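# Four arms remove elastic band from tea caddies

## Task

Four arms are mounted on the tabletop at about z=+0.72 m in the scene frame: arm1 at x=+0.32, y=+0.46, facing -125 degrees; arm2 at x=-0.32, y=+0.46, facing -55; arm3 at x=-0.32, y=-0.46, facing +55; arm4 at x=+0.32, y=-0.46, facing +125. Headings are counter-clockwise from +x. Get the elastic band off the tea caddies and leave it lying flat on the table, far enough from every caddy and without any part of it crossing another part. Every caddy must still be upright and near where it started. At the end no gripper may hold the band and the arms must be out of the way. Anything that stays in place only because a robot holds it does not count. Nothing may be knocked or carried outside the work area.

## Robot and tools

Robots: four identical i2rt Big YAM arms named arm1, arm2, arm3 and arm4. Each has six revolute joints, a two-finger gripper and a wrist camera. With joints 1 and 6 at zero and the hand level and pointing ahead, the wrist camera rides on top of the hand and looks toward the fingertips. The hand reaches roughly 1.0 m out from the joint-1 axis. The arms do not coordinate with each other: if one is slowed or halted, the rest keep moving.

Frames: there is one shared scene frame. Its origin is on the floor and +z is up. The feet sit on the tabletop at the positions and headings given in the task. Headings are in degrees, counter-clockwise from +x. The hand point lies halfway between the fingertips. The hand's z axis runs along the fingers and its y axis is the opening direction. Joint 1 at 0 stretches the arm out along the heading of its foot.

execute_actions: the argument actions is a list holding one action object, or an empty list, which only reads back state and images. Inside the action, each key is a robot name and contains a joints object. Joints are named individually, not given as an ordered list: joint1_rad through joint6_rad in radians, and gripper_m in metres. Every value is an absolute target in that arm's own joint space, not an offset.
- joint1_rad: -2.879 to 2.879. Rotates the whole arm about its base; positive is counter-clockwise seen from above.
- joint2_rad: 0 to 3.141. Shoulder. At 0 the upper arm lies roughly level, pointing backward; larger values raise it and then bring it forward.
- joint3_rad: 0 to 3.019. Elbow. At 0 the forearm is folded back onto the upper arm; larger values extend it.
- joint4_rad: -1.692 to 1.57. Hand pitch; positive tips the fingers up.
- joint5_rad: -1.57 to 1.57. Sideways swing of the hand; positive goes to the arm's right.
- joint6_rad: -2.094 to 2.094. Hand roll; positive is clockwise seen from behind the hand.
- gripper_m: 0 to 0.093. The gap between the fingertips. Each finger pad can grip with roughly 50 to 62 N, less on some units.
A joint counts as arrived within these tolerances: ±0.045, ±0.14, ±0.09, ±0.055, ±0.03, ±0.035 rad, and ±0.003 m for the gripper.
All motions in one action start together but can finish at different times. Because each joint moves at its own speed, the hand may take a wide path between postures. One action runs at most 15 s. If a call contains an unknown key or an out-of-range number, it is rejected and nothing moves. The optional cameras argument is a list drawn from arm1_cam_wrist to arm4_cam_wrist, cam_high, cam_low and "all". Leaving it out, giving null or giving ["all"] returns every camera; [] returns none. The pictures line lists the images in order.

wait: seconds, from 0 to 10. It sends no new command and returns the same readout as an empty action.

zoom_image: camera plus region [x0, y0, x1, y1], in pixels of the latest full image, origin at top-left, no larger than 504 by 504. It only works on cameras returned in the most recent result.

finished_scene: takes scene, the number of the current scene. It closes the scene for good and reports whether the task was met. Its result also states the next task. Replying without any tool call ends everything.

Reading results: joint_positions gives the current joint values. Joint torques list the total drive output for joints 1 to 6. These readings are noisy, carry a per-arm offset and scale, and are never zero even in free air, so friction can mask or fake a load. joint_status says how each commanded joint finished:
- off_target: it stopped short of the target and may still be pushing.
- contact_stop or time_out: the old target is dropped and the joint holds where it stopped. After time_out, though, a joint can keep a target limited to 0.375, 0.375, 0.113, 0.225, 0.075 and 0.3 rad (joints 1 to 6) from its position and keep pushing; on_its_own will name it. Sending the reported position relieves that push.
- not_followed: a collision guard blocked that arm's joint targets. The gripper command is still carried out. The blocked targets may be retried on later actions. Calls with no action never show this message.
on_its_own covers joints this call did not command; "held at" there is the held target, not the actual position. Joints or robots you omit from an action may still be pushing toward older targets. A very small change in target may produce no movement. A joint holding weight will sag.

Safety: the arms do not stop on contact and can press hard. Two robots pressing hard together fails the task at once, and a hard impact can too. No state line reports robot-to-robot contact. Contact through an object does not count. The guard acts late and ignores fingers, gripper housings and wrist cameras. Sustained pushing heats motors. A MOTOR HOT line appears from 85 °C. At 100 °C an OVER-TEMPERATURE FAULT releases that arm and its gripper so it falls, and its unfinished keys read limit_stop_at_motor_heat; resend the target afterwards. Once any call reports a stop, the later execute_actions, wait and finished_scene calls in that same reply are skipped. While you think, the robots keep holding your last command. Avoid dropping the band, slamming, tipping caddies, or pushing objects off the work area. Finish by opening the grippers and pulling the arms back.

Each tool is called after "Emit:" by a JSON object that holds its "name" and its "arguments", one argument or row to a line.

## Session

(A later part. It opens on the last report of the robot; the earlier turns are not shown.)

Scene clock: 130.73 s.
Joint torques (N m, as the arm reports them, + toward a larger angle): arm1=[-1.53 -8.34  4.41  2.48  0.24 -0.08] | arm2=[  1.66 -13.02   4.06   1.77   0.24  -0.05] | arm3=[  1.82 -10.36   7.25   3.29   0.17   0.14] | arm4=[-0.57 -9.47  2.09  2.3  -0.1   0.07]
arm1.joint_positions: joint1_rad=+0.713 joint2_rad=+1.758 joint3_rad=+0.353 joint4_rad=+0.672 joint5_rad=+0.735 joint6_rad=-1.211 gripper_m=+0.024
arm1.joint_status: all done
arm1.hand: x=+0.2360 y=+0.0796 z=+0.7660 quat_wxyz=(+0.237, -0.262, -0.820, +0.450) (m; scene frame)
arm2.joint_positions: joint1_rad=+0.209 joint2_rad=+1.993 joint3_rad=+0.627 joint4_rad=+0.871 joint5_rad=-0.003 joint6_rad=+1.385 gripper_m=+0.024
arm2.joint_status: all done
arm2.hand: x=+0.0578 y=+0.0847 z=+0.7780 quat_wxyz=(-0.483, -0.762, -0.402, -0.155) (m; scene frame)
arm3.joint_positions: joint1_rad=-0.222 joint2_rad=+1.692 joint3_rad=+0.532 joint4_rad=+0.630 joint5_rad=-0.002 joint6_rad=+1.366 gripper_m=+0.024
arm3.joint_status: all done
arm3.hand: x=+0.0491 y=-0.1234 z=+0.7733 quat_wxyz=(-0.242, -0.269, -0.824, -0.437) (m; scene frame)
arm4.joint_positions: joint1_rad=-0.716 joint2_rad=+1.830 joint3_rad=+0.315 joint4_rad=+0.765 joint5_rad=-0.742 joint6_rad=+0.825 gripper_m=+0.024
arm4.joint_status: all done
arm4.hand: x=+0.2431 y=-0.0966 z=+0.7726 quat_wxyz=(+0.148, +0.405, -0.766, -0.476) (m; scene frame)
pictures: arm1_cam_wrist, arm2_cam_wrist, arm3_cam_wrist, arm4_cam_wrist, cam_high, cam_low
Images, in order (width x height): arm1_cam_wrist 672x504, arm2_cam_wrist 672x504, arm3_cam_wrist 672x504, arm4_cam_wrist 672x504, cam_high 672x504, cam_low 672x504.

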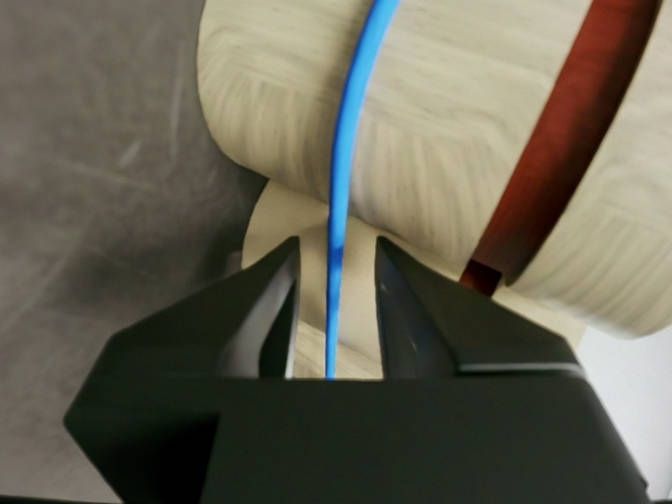

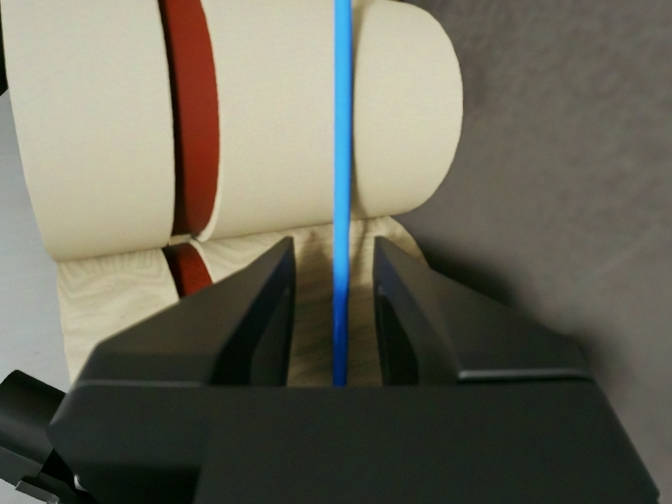

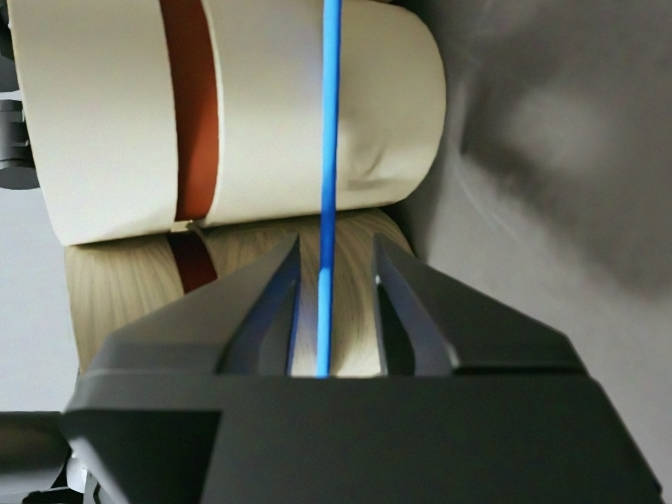

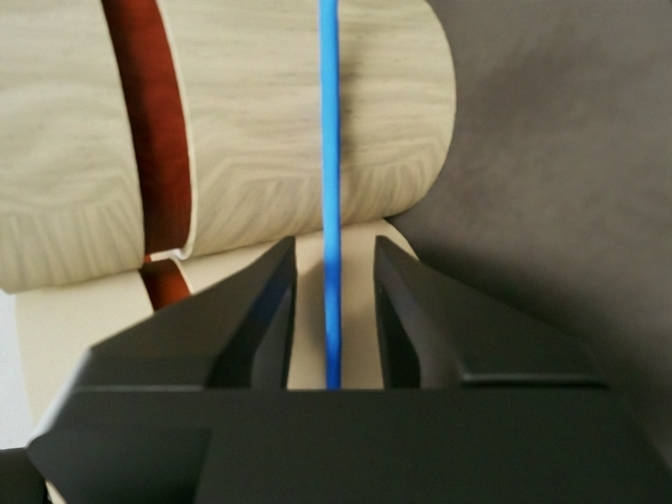

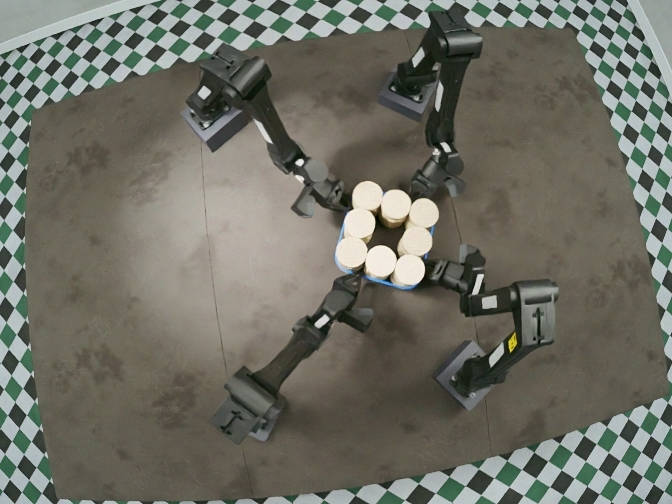

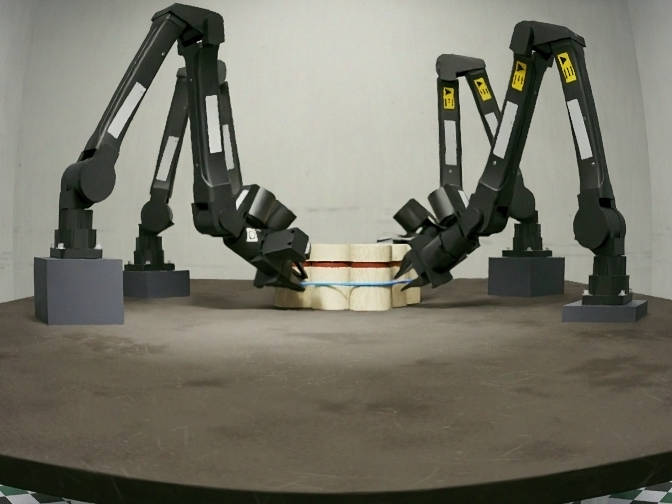

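Emit:
{"name": "zoom_image", "arguments": {
  "camera": "cam_high",
  "region": [310, 160, 470, 320]
}}

Region (310, 160, 470, 320) of cam_high's 672x504 image, scaled by 3.150, with more detail than that image has.

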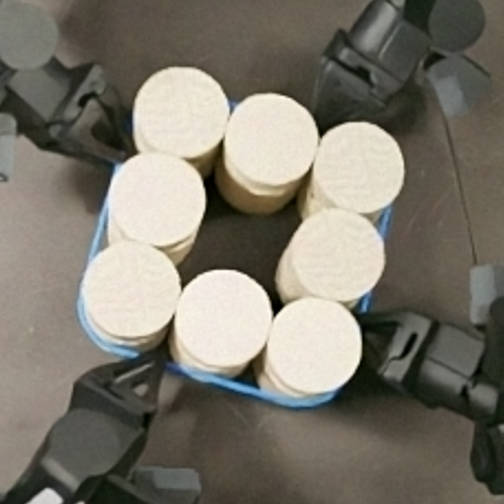

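Emit:
{"name": "execute_actions", "arguments": {
  "actions": [
    {"arm1": {"joints": {"gripper_m": 0.0}}, "arm2": {"joints": {"gripper_m": 0.0}}, "arm3": {"joints": {"gripper_m": 0.0}}, "arm4": {"joints": {"gripper_m": 0.0}}}
  ]
}}

Scene clock: 132.60 s.
Joint torques (N m, as the arm reports them, + toward a larger angle): arm1=[-1.61 -8.18  4.39  2.53  0.25 -0.07] | arm2=[  2.1  -12.73   3.93   1.83   0.25  -0.08] | arm3=[ 2.03 -9.87  7.23  3.37  0.18  0.11] | arm4=[-0.67 -9.54  2.09  2.32 -0.1   0.06]
arm1.joint_positions: joint1_rad=+0.713 joint2_rad=+1.758 joint3_rad=+0.353 joint4_rad=+0.672 joint5_rad=+0.735 joint6_rad=-1.211 gripper_m=+0.002
arm1.joint_status: all done
arm1.hand: x=+0.2360 y=+0.0796 z=+0.7660 quat_wxyz=(+0.237, -0.262, -0.820, +0.450) (m; scene frame)
arm2.joint_positions: joint1_rad=+0.209 joint2_rad=+1.993 joint3_rad=+0.627 joint4_rad=+0.870 joint5_rad=-0.003 joint6_rad=+1.385 gripper_m=+0.002
arm2.joint_status: all done
arm2.hand: x=+0.0577 y=+0.0847 z=+0.7778 quat_wxyz=(-0.483, -0.762, -0.402, -0.154) (m; scene frame)
arm3.joint_positions: joint1_rad=-0.222 joint2_rad=+1.692 joint3_rad=+0.532 joint4_rad=+0.630 joint5_rad=-0.002 joint6_rad=+1.366 gripper_m=+0.002
arm3.joint_status: all done
arm3.hand: x=+0.0491 y=-0.1234 z=+0.7733 quat_wxyz=(-0.242, -0.269, -0.824, -0.437) (m; scene frame)
arm4.joint_positions: joint1_rad=-0.716 joint2_rad=+1.830 joint3_rad=+0.315 joint4_rad=+0.765 joint5_rad=-0.742 joint6_rad=+0.826 gripper_m=+0.003
arm4.joint_status: all done
arm4.hand: x=+0.2431 y=-0.0966 z=+0.7726 quat_wxyz=(+0.148, +0.405, -0.766, -0.476) (m; scene frame)
pictures: arm1_cam_wrist, arm2_cam_wrist, arm3_cam_wrist, arm4_cam_wrist, cam_high, cam_low
Images, in order (width x height): arm1_cam_wrist 672x504, arm2_cam_wrist 672x504, arm3_cam_wrist 672x504, arm4_cam_wrist 672x504, cam_high 672x504, cam_low 672x504.

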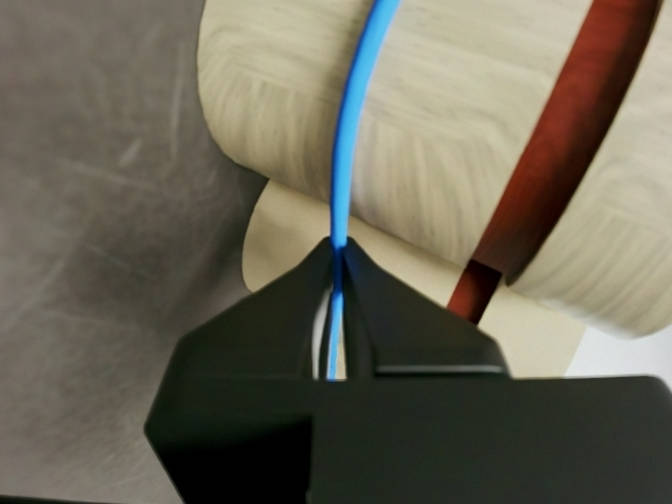

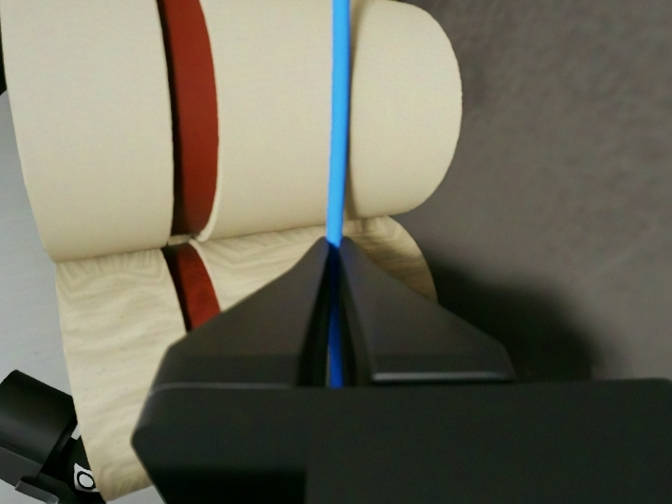

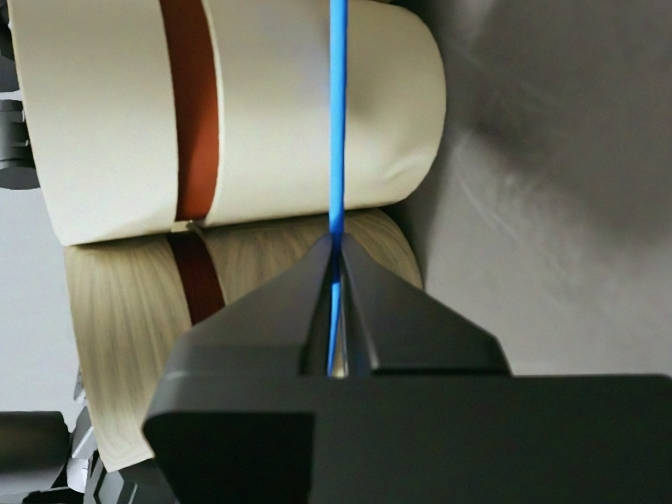

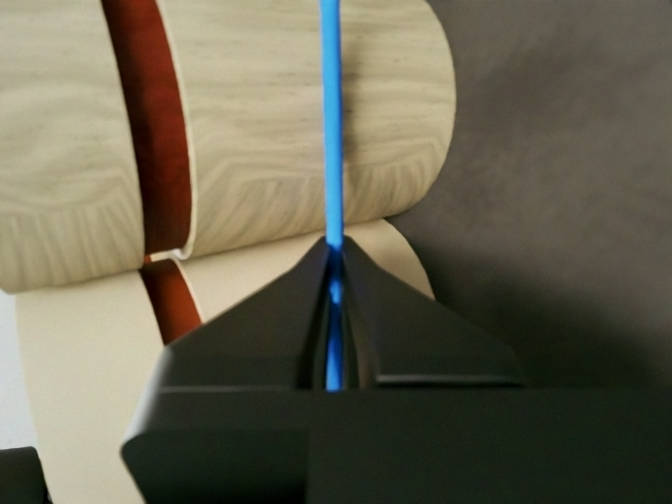

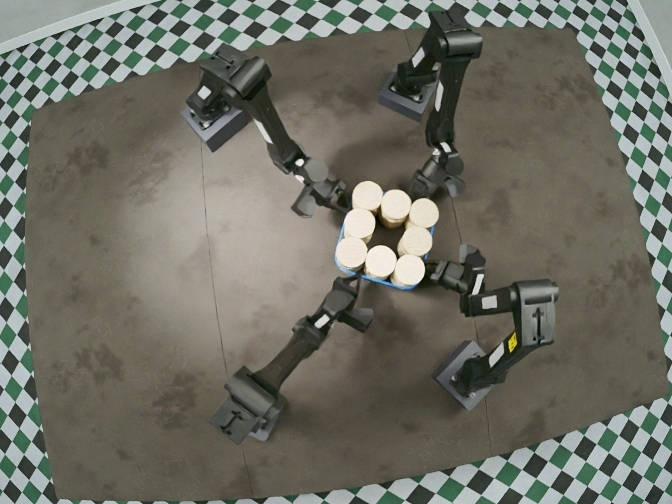

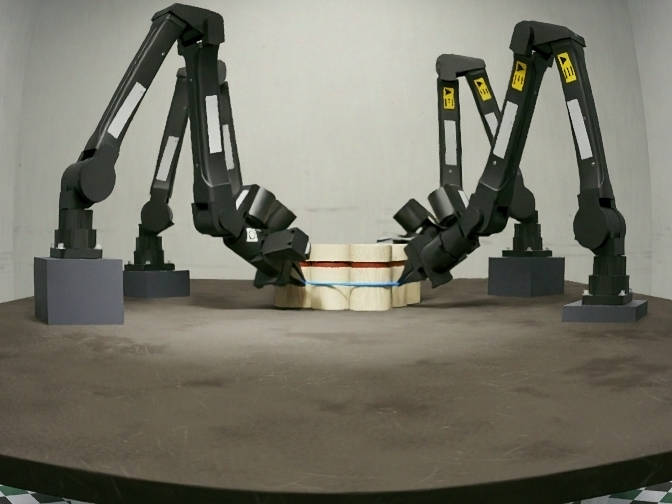

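Emit:
{"name": "zoom_image", "arguments": {
  "camera": "arm3_cam_wrist",
  "region": [276, 190, 396, 310]
}}

Emit:
{"name": "zoom_image", "arguments": {
  "camera": "arm1_cam_wrist",
  "region": [276, 190, 396, 310]
}}

Emit:
{"name": "zoom_image", "arguments": {
  "camera": "arm2_cam_wrist",
  "region": [276, 190, 396, 310]
}}

Emit:
{"name": "zoom_image", "arguments": {
  "camera": "arm4_cam_wrist",
  "region": [276, 190, 396, 310]
}}

Region (276, 190, 396, 310) of arm3_cam_wrist's 672x504 image, scaled by 4.200, with more detail than that image has.

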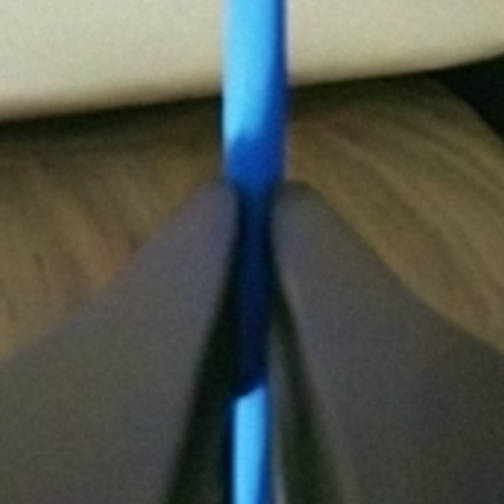

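Region (276, 190, 396, 310) of arm1_cam_wrist's 672x504 image, scaled by 4.200, with more detail than that image has.

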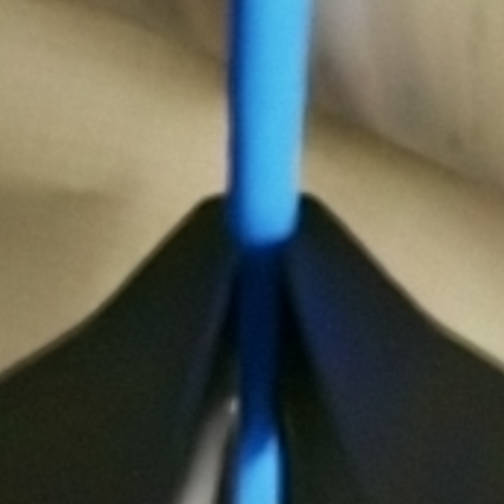

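Region (276, 190, 396, 310) of arm2_cam_wrist's 672x504 image, scaled by 4.200, with more detail than that image has.

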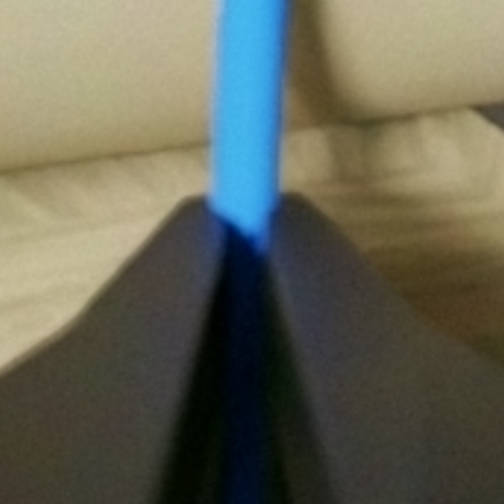

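Region (276, 190, 396, 310) of arm4_cam_wrist's 672x504 image, scaled by 4.200, with more detail than that image has.

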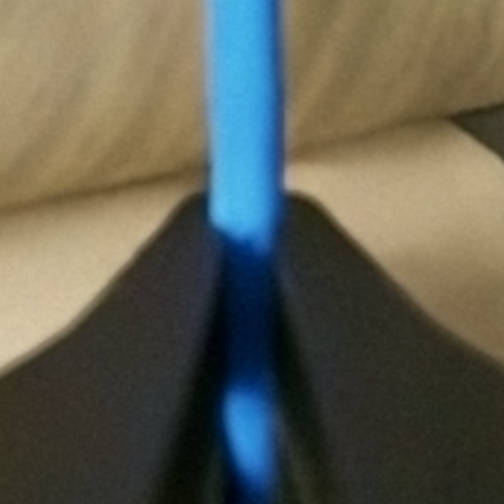

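Emit:
{"name": "execute_actions", "arguments": {
  "actions": [
    {"arm3": {"joints": {"joint2_rad": 1.713, "joint3_rad": 0.581, "joint4_rad": 0.662, "gripper_m": 0.014}}}
  ],
  "cameras": ["arm3_cam_wrist"]
}}

Emit:
{"name": "execute_actions", "arguments": {
  "actions": [
    {"arm3": {"joints": {"gripper_m": 0.0}}}
  ],
  "cameras": ["arm3_cam_wrist", "cam_high"]
}}

Scene clock: 142.23 s.
Joint torques (N m, as the arm reports them, + toward a larger angle): arm1=[-1.57 -8.39  4.46  2.53  0.25 -0.07] | arm2=[  1.28 -12.61   3.99   1.82   0.26  -0.08] | arm3=[ 1.75 -9.53  7.02  3.33  0.16  0.12] | arm4=[-0.74 -9.47  2.06  2.32 -0.1   0.08]
arm1.joint_positions: joint1_rad=+0.713 joint2_rad=+1.758 joint3_rad=+0.353 joint4_rad=+0.672 joint5_rad=+0.735 joint6_rad=-1.211 gripper_m=+0.002
arm1.joint_status: not commanded
arm1.hand: x=+0.2360 y=+0.0796 z=+0.7660 quat_wxyz=(+0.237, -0.262, -0.820, +0.450) (m; scene frame)
arm2.joint_positions: joint1_rad=+0.209 joint2_rad=+1.993 joint3_rad=+0.627 joint4_rad=+0.870 joint5_rad=-0.003 joint6_rad=+1.385 gripper_m=+0.002
arm2.joint_status: not commanded
arm2.hand: x=+0.0577 y=+0.0847 z=+0.7778 quat_wxyz=(-0.483, -0.762, -0.402, -0.154) (m; scene frame)
arm3.joint_positions: joint1_rad=-0.222 joint2_rad=+1.707 joint3_rad=+0.552 joint4_rad=+0.637 joint5_rad=-0.002 joint6_rad=+1.366 gripper_m=+0.014
arm3.joint_status: all done
arm3.hand: x=+0.0558 y=-0.1173 z=+0.7753 quat_wxyz=(-0.245, -0.268, -0.820, -0.442) (m; scene frame)
arm4.joint_positions: joint1_rad=-0.716 joint2_rad=+1.830 joint3_rad=+0.315 joint4_rad=+0.765 joint5_rad=-0.742 joint6_rad=+0.826 gripper_m=+0.003
arm4.joint_status: not commanded
arm4.hand: x=+0.2431 y=-0.0966 z=+0.7726 quat_wxyz=(+0.148, +0.405, -0.766, -0.476) (m; scene frame)
pictures: arm3_cam_wrist
Images, in order (width x height): arm3_cam_wrist 672x504.

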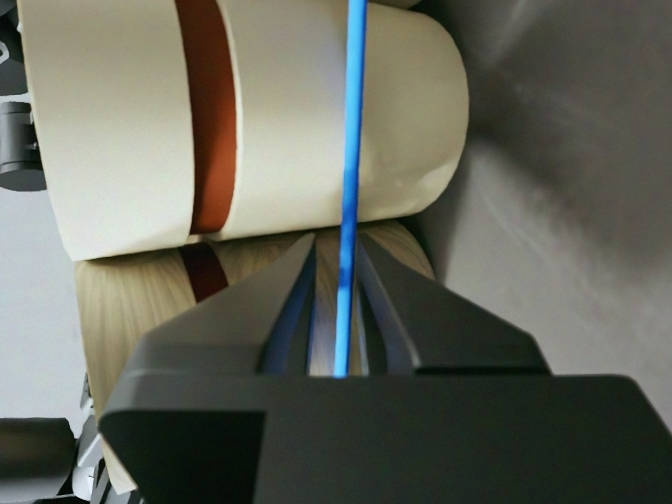

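Scene clock: 142.67 s.
Joint torques (N m, as the arm reports them, + toward a larger angle): arm1=[-1.53 -8.3   4.41  2.57  0.24 -0.06] | arm2=[  2.1  -12.62   4.1    1.76   0.24  -0.05] | arm3=[ 2.04 -9.69  7.12  3.27  0.18  0.12] | arm4=[-0.62 -9.4   2.09  2.32 -0.1   0.06]
arm1.joint_positions: joint1_rad=+0.713 joint2_rad=+1.758 joint3_rad=+0.353 joint4_rad=+0.672 joint5_rad=+0.735 joint6_rad=-1.211 gripper_m=+0.002
arm1.joint_status: not commanded
arm1.hand: x=+0.2360 y=+0.0796 z=+0.7660 quat_wxyz=(+0.237, -0.262, -0.820, +0.450) (m; scene frame)
arm2.joint_positions: joint1_rad=+0.209 joint2_rad=+1.993 joint3_rad=+0.627 joint4_rad=+0.870 joint5_rad=-0.003 joint6_rad=+1.385 gripper_m=+0.002
arm2.joint_status: not commanded
arm2.hand: x=+0.0577 y=+0.0847 z=+0.7778 quat_wxyz=(-0.483, -0.762, -0.402, -0.154) (m; scene frame)
arm3.joint_positions: joint1_rad=-0.222 joint2_rad=+1.707 joint3_rad=+0.552 joint4_rad=+0.637 joint5_rad=-0.002 joint6_rad=+1.366 gripper_m=+0.003
arm3.joint_status: all done
arm3.hand: x=+0.0558 y=-0.1173 z=+0.7752 quat_wxyz=(-0.245, -0.268, -0.820, -0.442) (m; scene frame)
arm4.joint_positions: joint1_rad=-0.716 joint2_rad=+1.830 joint3_rad=+0.315 joint4_rad=+0.765 joint5_rad=-0.742 joint6_rad=+0.826 gripper_m=+0.003
arm4.joint_status: not commanded
arm4.hand: x=+0.2431 y=-0.0966 z=+0.7726 quat_wxyz=(+0.148, +0.405, -0.766, -0.476) (m; scene frame)
pictures: arm3_cam_wrist, cam_high
Images, in order (width x height): arm3_cam_wrist 672x504, cam_high 672x504.

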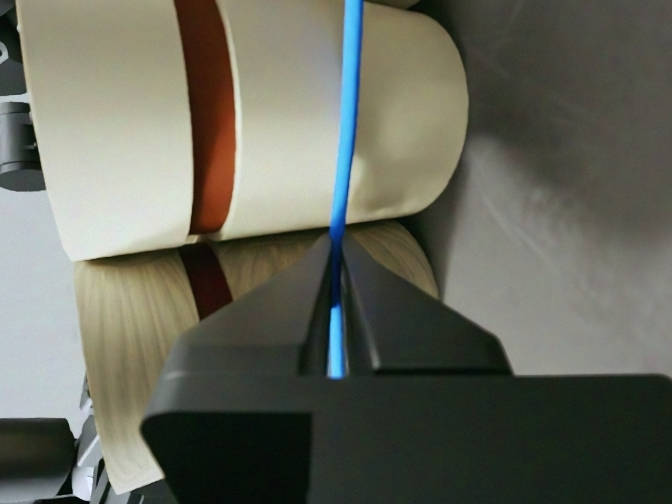

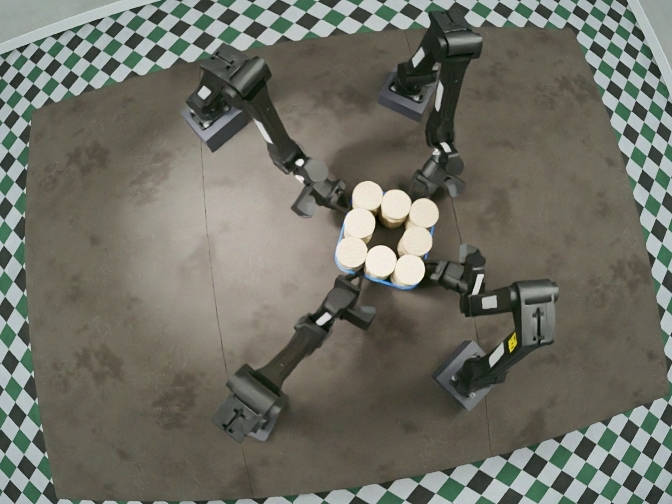

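Emit:
{"name": "execute_actions", "arguments": {
  "actions": [
    {"arm1": {"joints": {"joint1_rad": 0.838, "joint2_rad": 1.703, "joint3_rad": 0.295, "joint4_rad": 0.590, "joint5_rad": 0.824, "joint6_rad": -1.072}}, "arm2": {"joints": {"joint2_rad": 1.958, "joint3_rad": 0.518, "joint4_rad": 0.974}}, "arm3": {"joints": {"joint1_rad": -0.239, "joint2_rad": 1.629, "joint3_rad": 0.444, "joint4_rad": 0.710}}, "arm4": {"joints": {"joint1_rad": -0.863, "joint2_rad": 1.797, "joint3_rad": 0.261, "joint4_rad": 0.690, "joint5_rad": -0.840, "joint6_rad": 0.678}}}
  ]
}}

Scene clock: 152.43 s.
Joint torques (N m, as the arm reports them, + toward a larger angle): arm1=[-0.49 -9.65  2.16  0.86  0.32  0.18] | arm2=[  2.12 -13.71   1.46   2.25   0.17  -0.07] | arm3=[ 0.59 -9.69  4.17  2.89  0.09  0.09] | arm4=[ -1.76 -10.09   0.05   0.88  -0.22  -0.09]
arm1.joint_positions: joint1_rad=+0.828 joint2_rad=+1.715 joint3_rad=+0.305 joint4_rad=+0.616 joint5_rad=+0.826 joint6_rad=-1.088 gripper_m=+0.002
arm1.joint_status: all done
arm1.hand: x=+0.2623 y=+0.1032 z=+0.7698 quat_wxyz=(+0.235, -0.271, -0.813, +0.458) (m; scene frame)
arm2.joint_positions: joint1_rad=+0.211 joint2_rad=+1.971 joint3_rad=+0.528 joint4_rad=+0.970 joint5_rad=-0.001 joint6_rad=+1.386 gripper_m=+0.002
arm2.joint_status: all done
arm2.hand: x=+0.0344 y=+0.1088 z=+0.7829 quat_wxyz=(-0.492, -0.757, -0.400, -0.157) (m; scene frame)
arm3.joint_positions: joint1_rad=-0.230 joint2_rad=+1.640 joint3_rad=+0.452 joint4_rad=+0.694 joint5_rad=+0.000 joint6_rad=+1.367 gripper_m=+0.003
arm3.joint_status: all done
arm3.hand: x=+0.0334 y=-0.1430 z=+0.7823 quat_wxyz=(-0.252, -0.270, -0.813, -0.449) (m; scene frame)
arm4.joint_positions: joint1_rad=-0.853 joint2_rad=+1.803 joint3_rad=+0.272 joint4_rad=+0.705 joint5_rad=-0.842 joint6_rad=+0.688 gripper_m=+0.003
arm4.joint_status: all done
arm4.hand: x=+0.2732 y=-0.1206 z=+0.7746 quat_wxyz=(+0.144, +0.408, -0.761, -0.483) (m; scene frame)
pictures: arm1_cam_wrist, arm2_cam_wrist, arm3_cam_wrist, arm4_cam_wrist, cam_high, cam_low
Images, in order (width x height): arm1_cam_wrist 672x504, arm2_cam_wrist 672x504, arm3_cam_wrist 672x504, arm4_cam_wrist 672x504, cam_high 672x504, cam_low 672x504.

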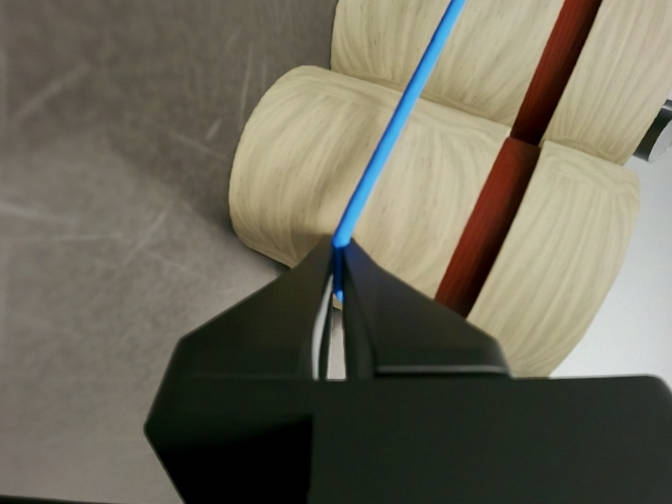

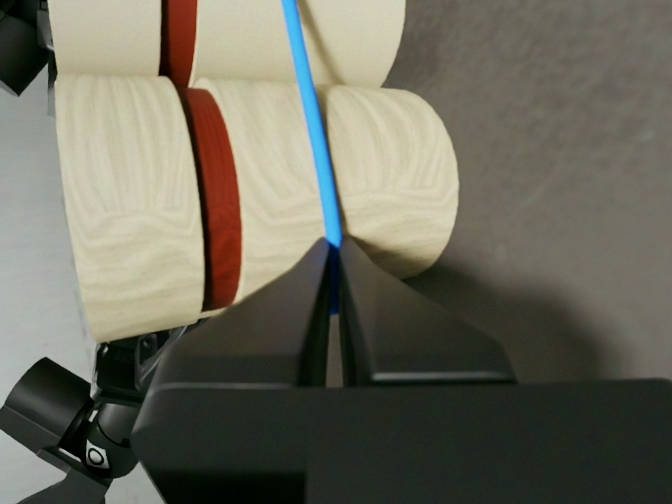

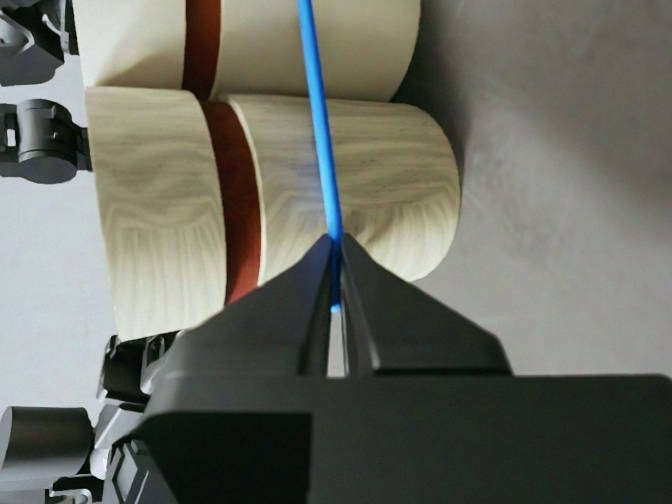

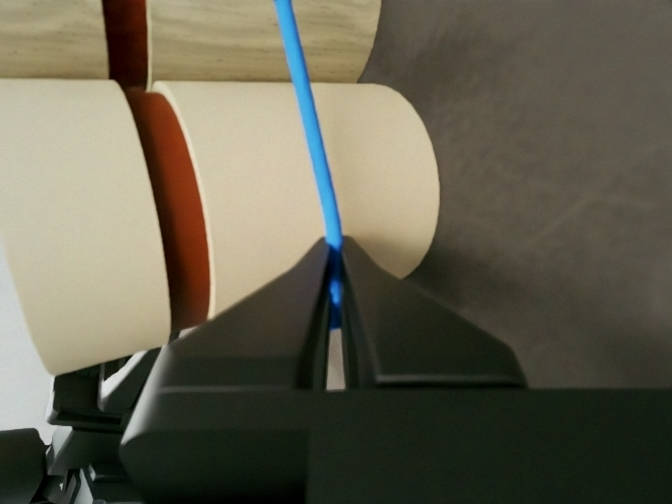

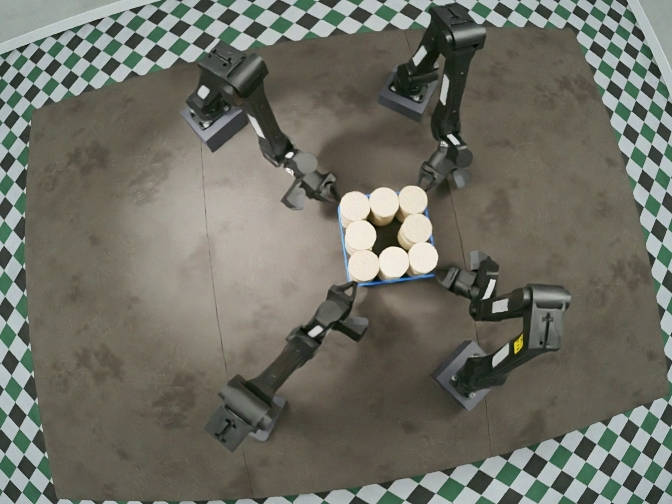

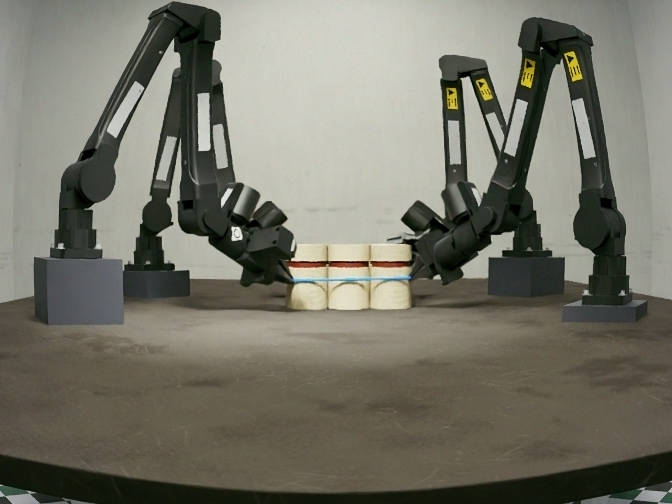

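Emit:
{"name": "zoom_image", "arguments": {
  "camera": "cam_high",
  "region": [290, 130, 490, 330]
}}

Region (290, 130, 490, 330) of cam_high's 672x504 image, scaled by 2.520, with more detail than that image has.

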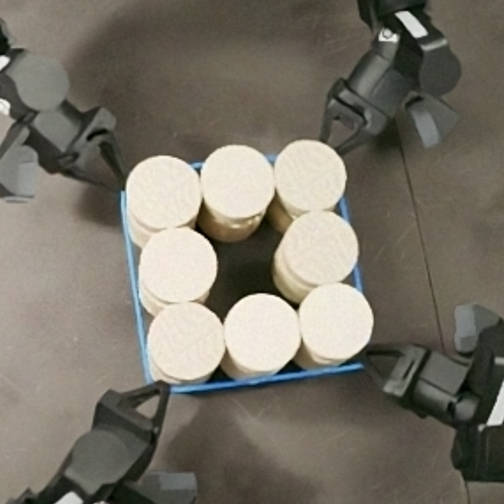

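Emit:
{"name": "execute_actions", "arguments": {
  "actions": [
    {"arm1": {"joints": {"joint1_rad": 0.926, "joint3_rad": 0.387, "joint4_rad": 0.413, "joint5_rad": 0.877, "joint6_rad": -0.976}}, "arm2": {"joints": {"joint1_rad": 0.259}}, "arm3": {"joints": {"joint1_rad": -0.152}}, "arm4": {"joints": {"joint1_rad": -0.768, "joint2_rad": 1.679, "joint3_rad": 0.185, "joint4_rad": 0.598, "joint5_rad": -0.725}}}
  ],
  "cameras": ["cam_high", "cam_low"]
}}

Emit:
{"name": "zoom_image", "arguments": {
  "camera": "cam_high",
  "region": [290, 130, 490, 330]
}}

Scene clock: 174.67 s.
Joint torques (N m, as the arm reports them, + toward a larger angle): arm1=[  0.9  -10.27   3.68   0.63   0.     0.17] | arm2=[  1.42 -13.86   0.96   2.25   0.03  -0.1 ] | arm3=[ 1.82 -9.76  4.12  2.74 -0.21  0.1 ] | arm4=[-1.15 -7.65 -0.22  0.43  0.06 -0.09]
arm1.joint_positions: joint1_rad=+0.900 joint2_rad=+1.715 joint3_rad=+0.389 joint4_rad=+0.440 joint5_rad=+0.887 joint6_rad=-0.990 gripper_m=+0.002
arm1.joint_status: all done
arm1.hand: x=+0.2854 y=+0.0853 z=+0.7708 quat_wxyz=(+0.243, -0.274, -0.814, +0.451) (m; scene frame)
arm2.joint_positions: joint1_rad=+0.257 joint2_rad=+1.971 joint3_rad=+0.536 joint4_rad=+0.971 joint5_rad=+0.001 joint6_rad=+1.387 gripper_m=+0.002
arm2.joint_status: all done
arm2.hand: x=+0.0530 y=+0.1221 z=+0.7856 quat_wxyz=(-0.492, -0.746, -0.414, -0.169) (m; scene frame)
arm3.joint_positions: joint1_rad=-0.165 joint2_rad=+1.640 joint3_rad=+0.452 joint4_rad=+0.698 joint5_rad=+0.007 joint6_rad=+1.368 gripper_m=+0.003
arm3.joint_status: all done
arm3.hand: x=+0.0134 y=-0.1215 z=+0.7834 quat_wxyz=(-0.241, -0.245, -0.820, -0.457) (m; scene frame)
arm4.joint_positions: joint1_rad=-0.765 joint2_rad=+1.674 joint3_rad=+0.208 joint4_rad=+0.623 joint5_rad=-0.731 joint6_rad=+0.687 gripper_m=+0.003
arm4.joint_status: all done
arm4.hand: x=+0.2544 y=-0.1431 z=+0.7812 quat_wxyz=(+0.125, +0.429, -0.771, -0.454) (m; scene frame)
pictures: cam_high, cam_low
Images, in order (width x height): cam_high 672x504, cam_low 672x504.

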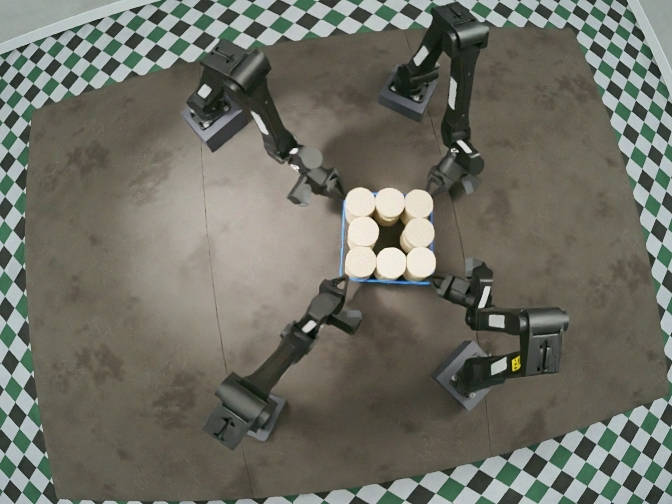

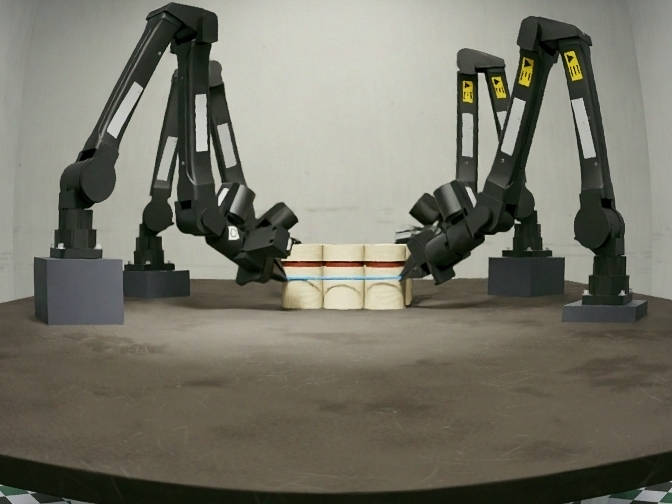

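Region (290, 130, 490, 330) of cam_high's 672x504 image, scaled by 2.520, with more detail than that image has.

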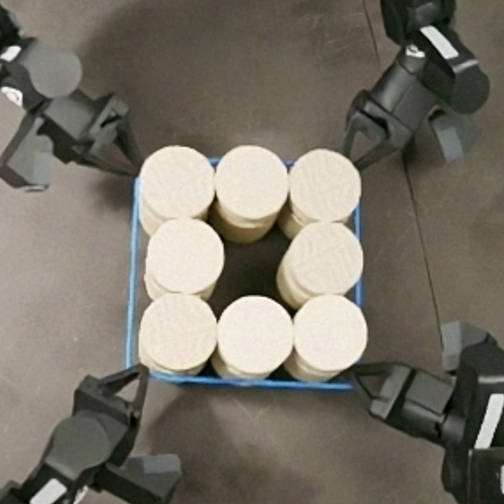

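Emit:
{"name": "execute_actions", "arguments": {
  "actions": []
}}

Scene clock: 181.33 s.
Joint torques (N m, as the arm reports them, + toward a larger angle): arm1=[  1.11 -10.22   3.48   0.66   0.01   0.19] | arm2=[  1.59 -13.71   0.94   2.21   0.02  -0.09] | arm3=[ 1.86 -9.57  4.14  2.75 -0.21  0.1 ] | arm4=[-1.29 -7.45 -0.21  0.42  0.05 -0.09]
arm1.joint_positions: joint1_rad=+0.900 joint2_rad=+1.715 joint3_rad=+0.389 joint4_rad=+0.440 joint5_rad=+0.887 joint6_rad=-0.990 gripper_m=+0.002
arm1.joint_status: all done
arm1.hand: x=+0.2854 y=+0.0853 z=+0.7708 quat_wxyz=(+0.243, -0.274, -0.814, +0.451) (m; scene frame)
arm2.joint_positions: joint1_rad=+0.257 joint2_rad=+1.971 joint3_rad=+0.536 joint4_rad=+0.971 joint5_rad=+0.001 joint6_rad=+1.387 gripper_m=+0.002
arm2.joint_status: all done
arm2.hand: x=+0.0530 y=+0.1221 z=+0.7856 quat_wxyz=(-0.492, -0.746, -0.414, -0.169) (m; scene frame)
arm3.joint_positions: joint1_rad=-0.165 joint2_rad=+1.640 joint3_rad=+0.452 joint4_rad=+0.698 joint5_rad=+0.007 joint6_rad=+1.368 gripper_m=+0.003
arm3.joint_status: all done
arm3.hand: x=+0.0134 y=-0.1215 z=+0.7834 quat_wxyz=(-0.241, -0.245, -0.820, -0.457) (m; scene frame)
arm4.joint_positions: joint1_rad=-0.765 joint2_rad=+1.674 joint3_rad=+0.208 joint4_rad=+0.623 joint5_rad=-0.731 joint6_rad=+0.687 gripper_m=+0.003
arm4.joint_status: all done
arm4.hand: x=+0.2544 y=-0.1431 z=+0.7812 quat_wxyz=(+0.125, +0.429, -0.771, -0.454) (m; scene frame)
pictures: arm1_cam_wrist, arm2_cam_wrist, arm3_cam_wrist, arm4_cam_wrist, cam_high, cam_low
Images, in order (width x height): arm1_cam_wrist 672x504, arm2_cam_wrist 672x504, arm3_cam_wrist 672x504, arm4_cam_wrist 672x504, cam_high 672x504, cam_low 672x504.

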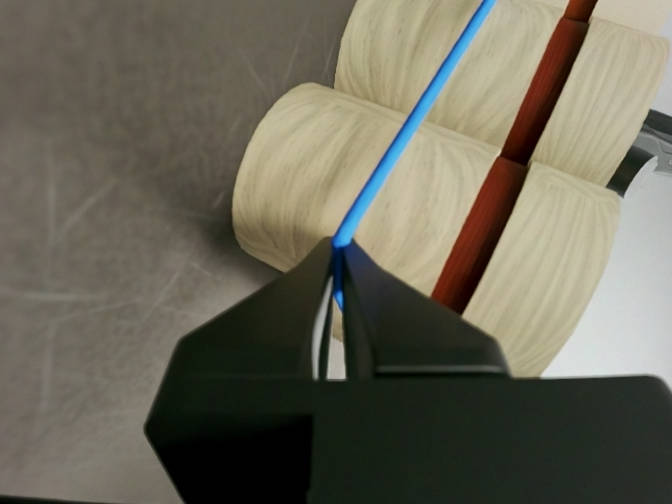

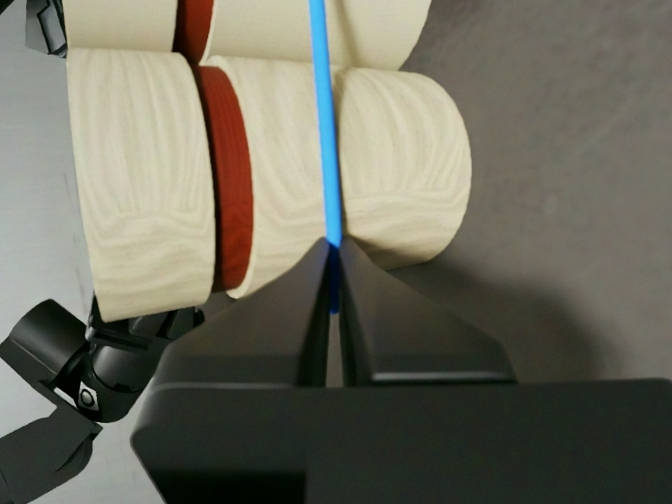

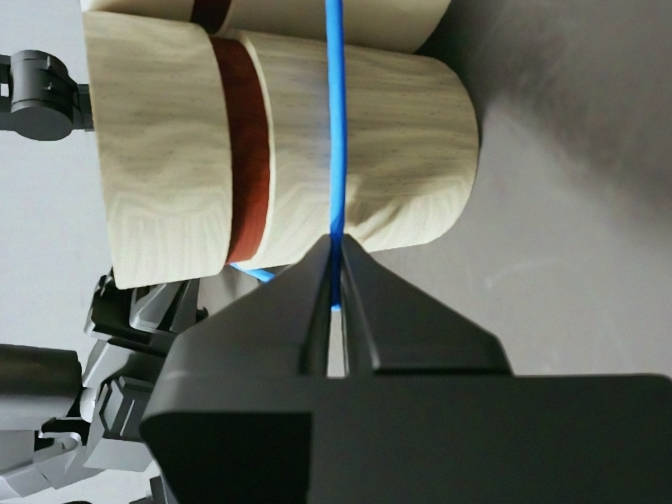

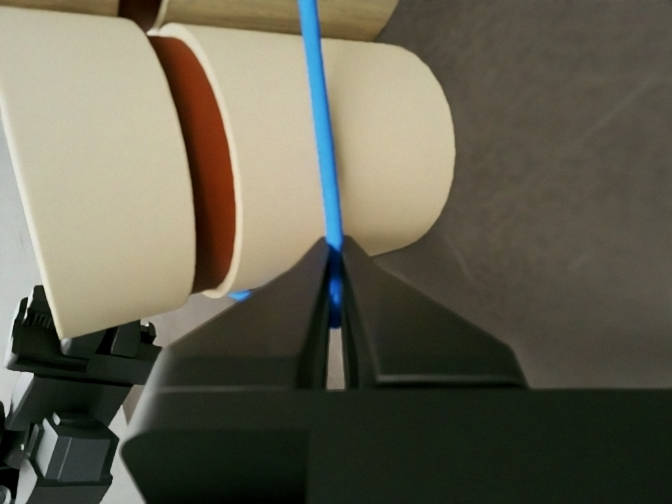

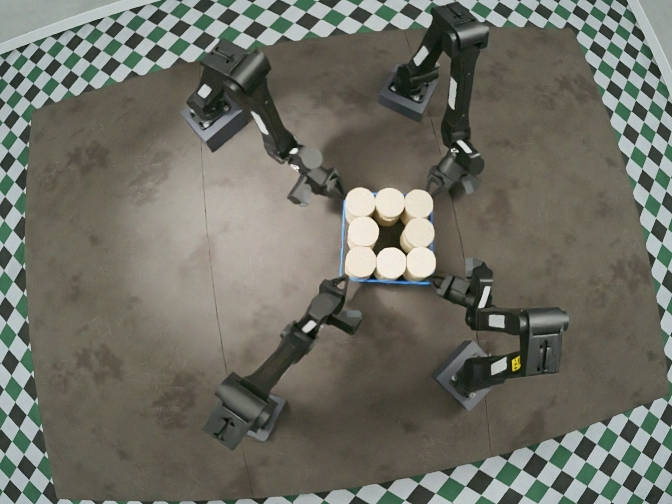

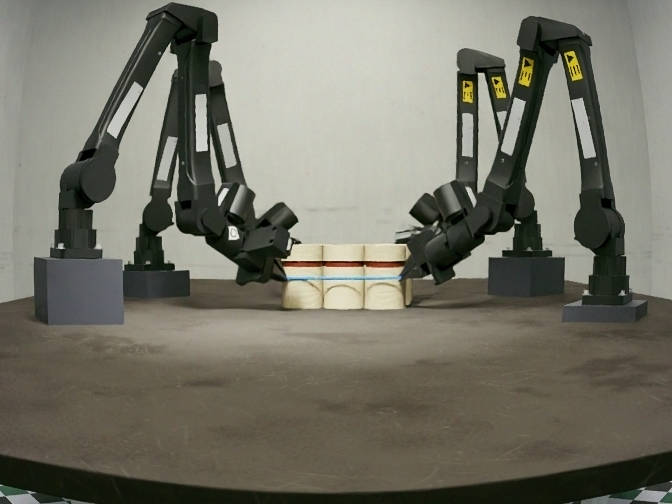

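Emit:
{"name": "execute_actions", "arguments": {
  "actions": [
    {"arm1":{"joints":{"joint1_rad":0.957,"joint2_rad":1.748,"joint3_rad":0.468,"joint4_rad":0.352,"joint5_rad":0.892,"joint6_rad":-0.951,"gripper_m":0.0}},"arm2":{"joints":{"joint1_rad":0.32,"gripper_m":0.0}},"arm3":{"joints":{"joint1_rad":-0.09,"joint2_rad":1.658,"joint3_rad":0.493,"gripper_m":0.0}},"arm4":{"joints":{"joint1_rad":-0.615,"joint2_rad":1.575,"joint3_rad":0.152,"joint4_rad":0.518,"joint5_rad":-0.58,"joint6_rad":0.753,"gripper_m":0.0}}}
  ],
  "cameras": ["cam_high","cam_low"]
}}

Emit:
{"name": "zoom_image", "arguments": {
  "camera": "cam_high",
  "region": [290, 130, 490, 330]
}}

Scene clock: 185.07 s.
Joint torques (N m, as the arm reports them, + toward a larger angle): arm1=[ 1.56 -8.13  5.37  0.83 -0.12  0.18] | arm2=[  1.82 -13.74   0.78   2.09  -0.05  -0.09] | arm3=[ 2.55 -8.6   5.26  2.78 -0.42  0.09] | arm4=[-0.53 -6.57 -0.14  0.27 -0.13  0.05]
arm1.joint_positions: joint1_rad=+0.923 joint2_rad=+1.721 joint3_rad=+0.452 joint4_rad=+0.374 joint5_rad=+0.905 joint6_rad=-0.964 gripper_m=+0.002
arm1.joint_status: all done
arm1.hand: x=+0.2980 y=+0.0647 z=+0.7771 quat_wxyz=(+0.242, -0.276, -0.811, +0.455) (m; scene frame)
arm2.joint_positions: joint1_rad=+0.316 joint2_rad=+1.970 joint3_rad=+0.537 joint4_rad=+0.973 joint5_rad=+0.003 joint6_rad=+1.388 gripper_m=+0.002
arm2.joint_status: all done
arm2.hand: x=+0.0729 y=+0.1442 z=+0.7869 quat_wxyz=(-0.489, -0.733, -0.435, -0.184) (m; scene frame)
arm3.joint_positions: joint1_rad=-0.114 joint2_rad=+1.651 joint3_rad=+0.490 joint4_rad=+0.698 joint5_rad=+0.012 joint6_rad=+1.368 gripper_m=+0.003
arm3.joint_status: all done
arm3.hand: x=+0.0072 y=-0.0929 z=+0.7925 quat_wxyz=(-0.236, -0.224, -0.819, -0.473) (m; scene frame)
arm4.joint_positions: joint1_rad=-0.620 joint2_rad=+1.568 joint3_rad=+0.184 joint4_rad=+0.548 joint5_rad=-0.581 joint6_rad=+0.749 gripper_m=+0.003
arm4.joint_status: all done
arm4.hand: x=+0.2299 y=-0.1534 z=+0.7841 quat_wxyz=(+0.105, +0.447, -0.782, -0.422) (m; scene frame)
pictures: cam_high, cam_low
Images, in order (width x height): cam_high 672x504, cam_low 672x504.

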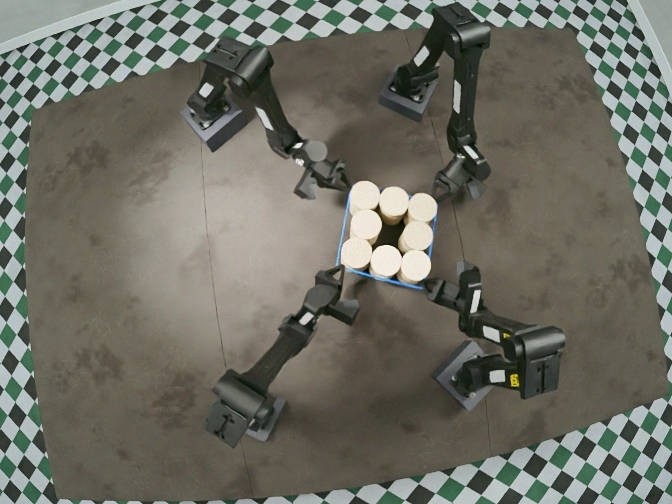

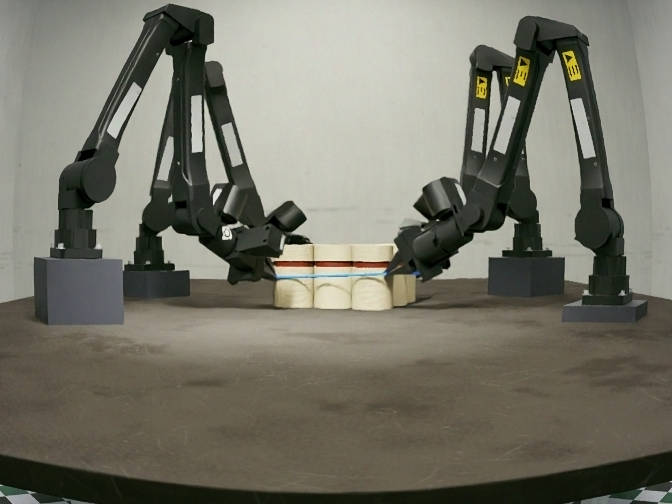

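Region (290, 130, 490, 330) of cam_high's 672x504 image, scaled by 2.520, with more detail than that image has.

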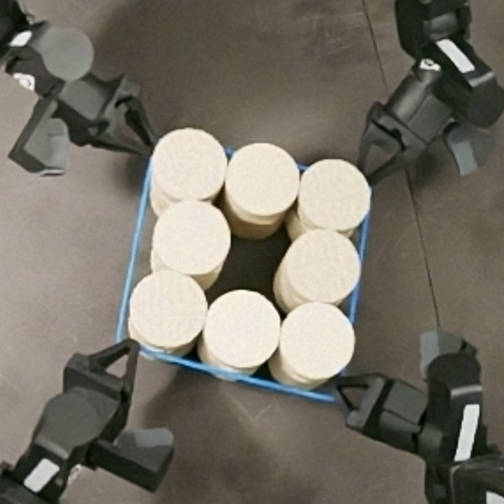

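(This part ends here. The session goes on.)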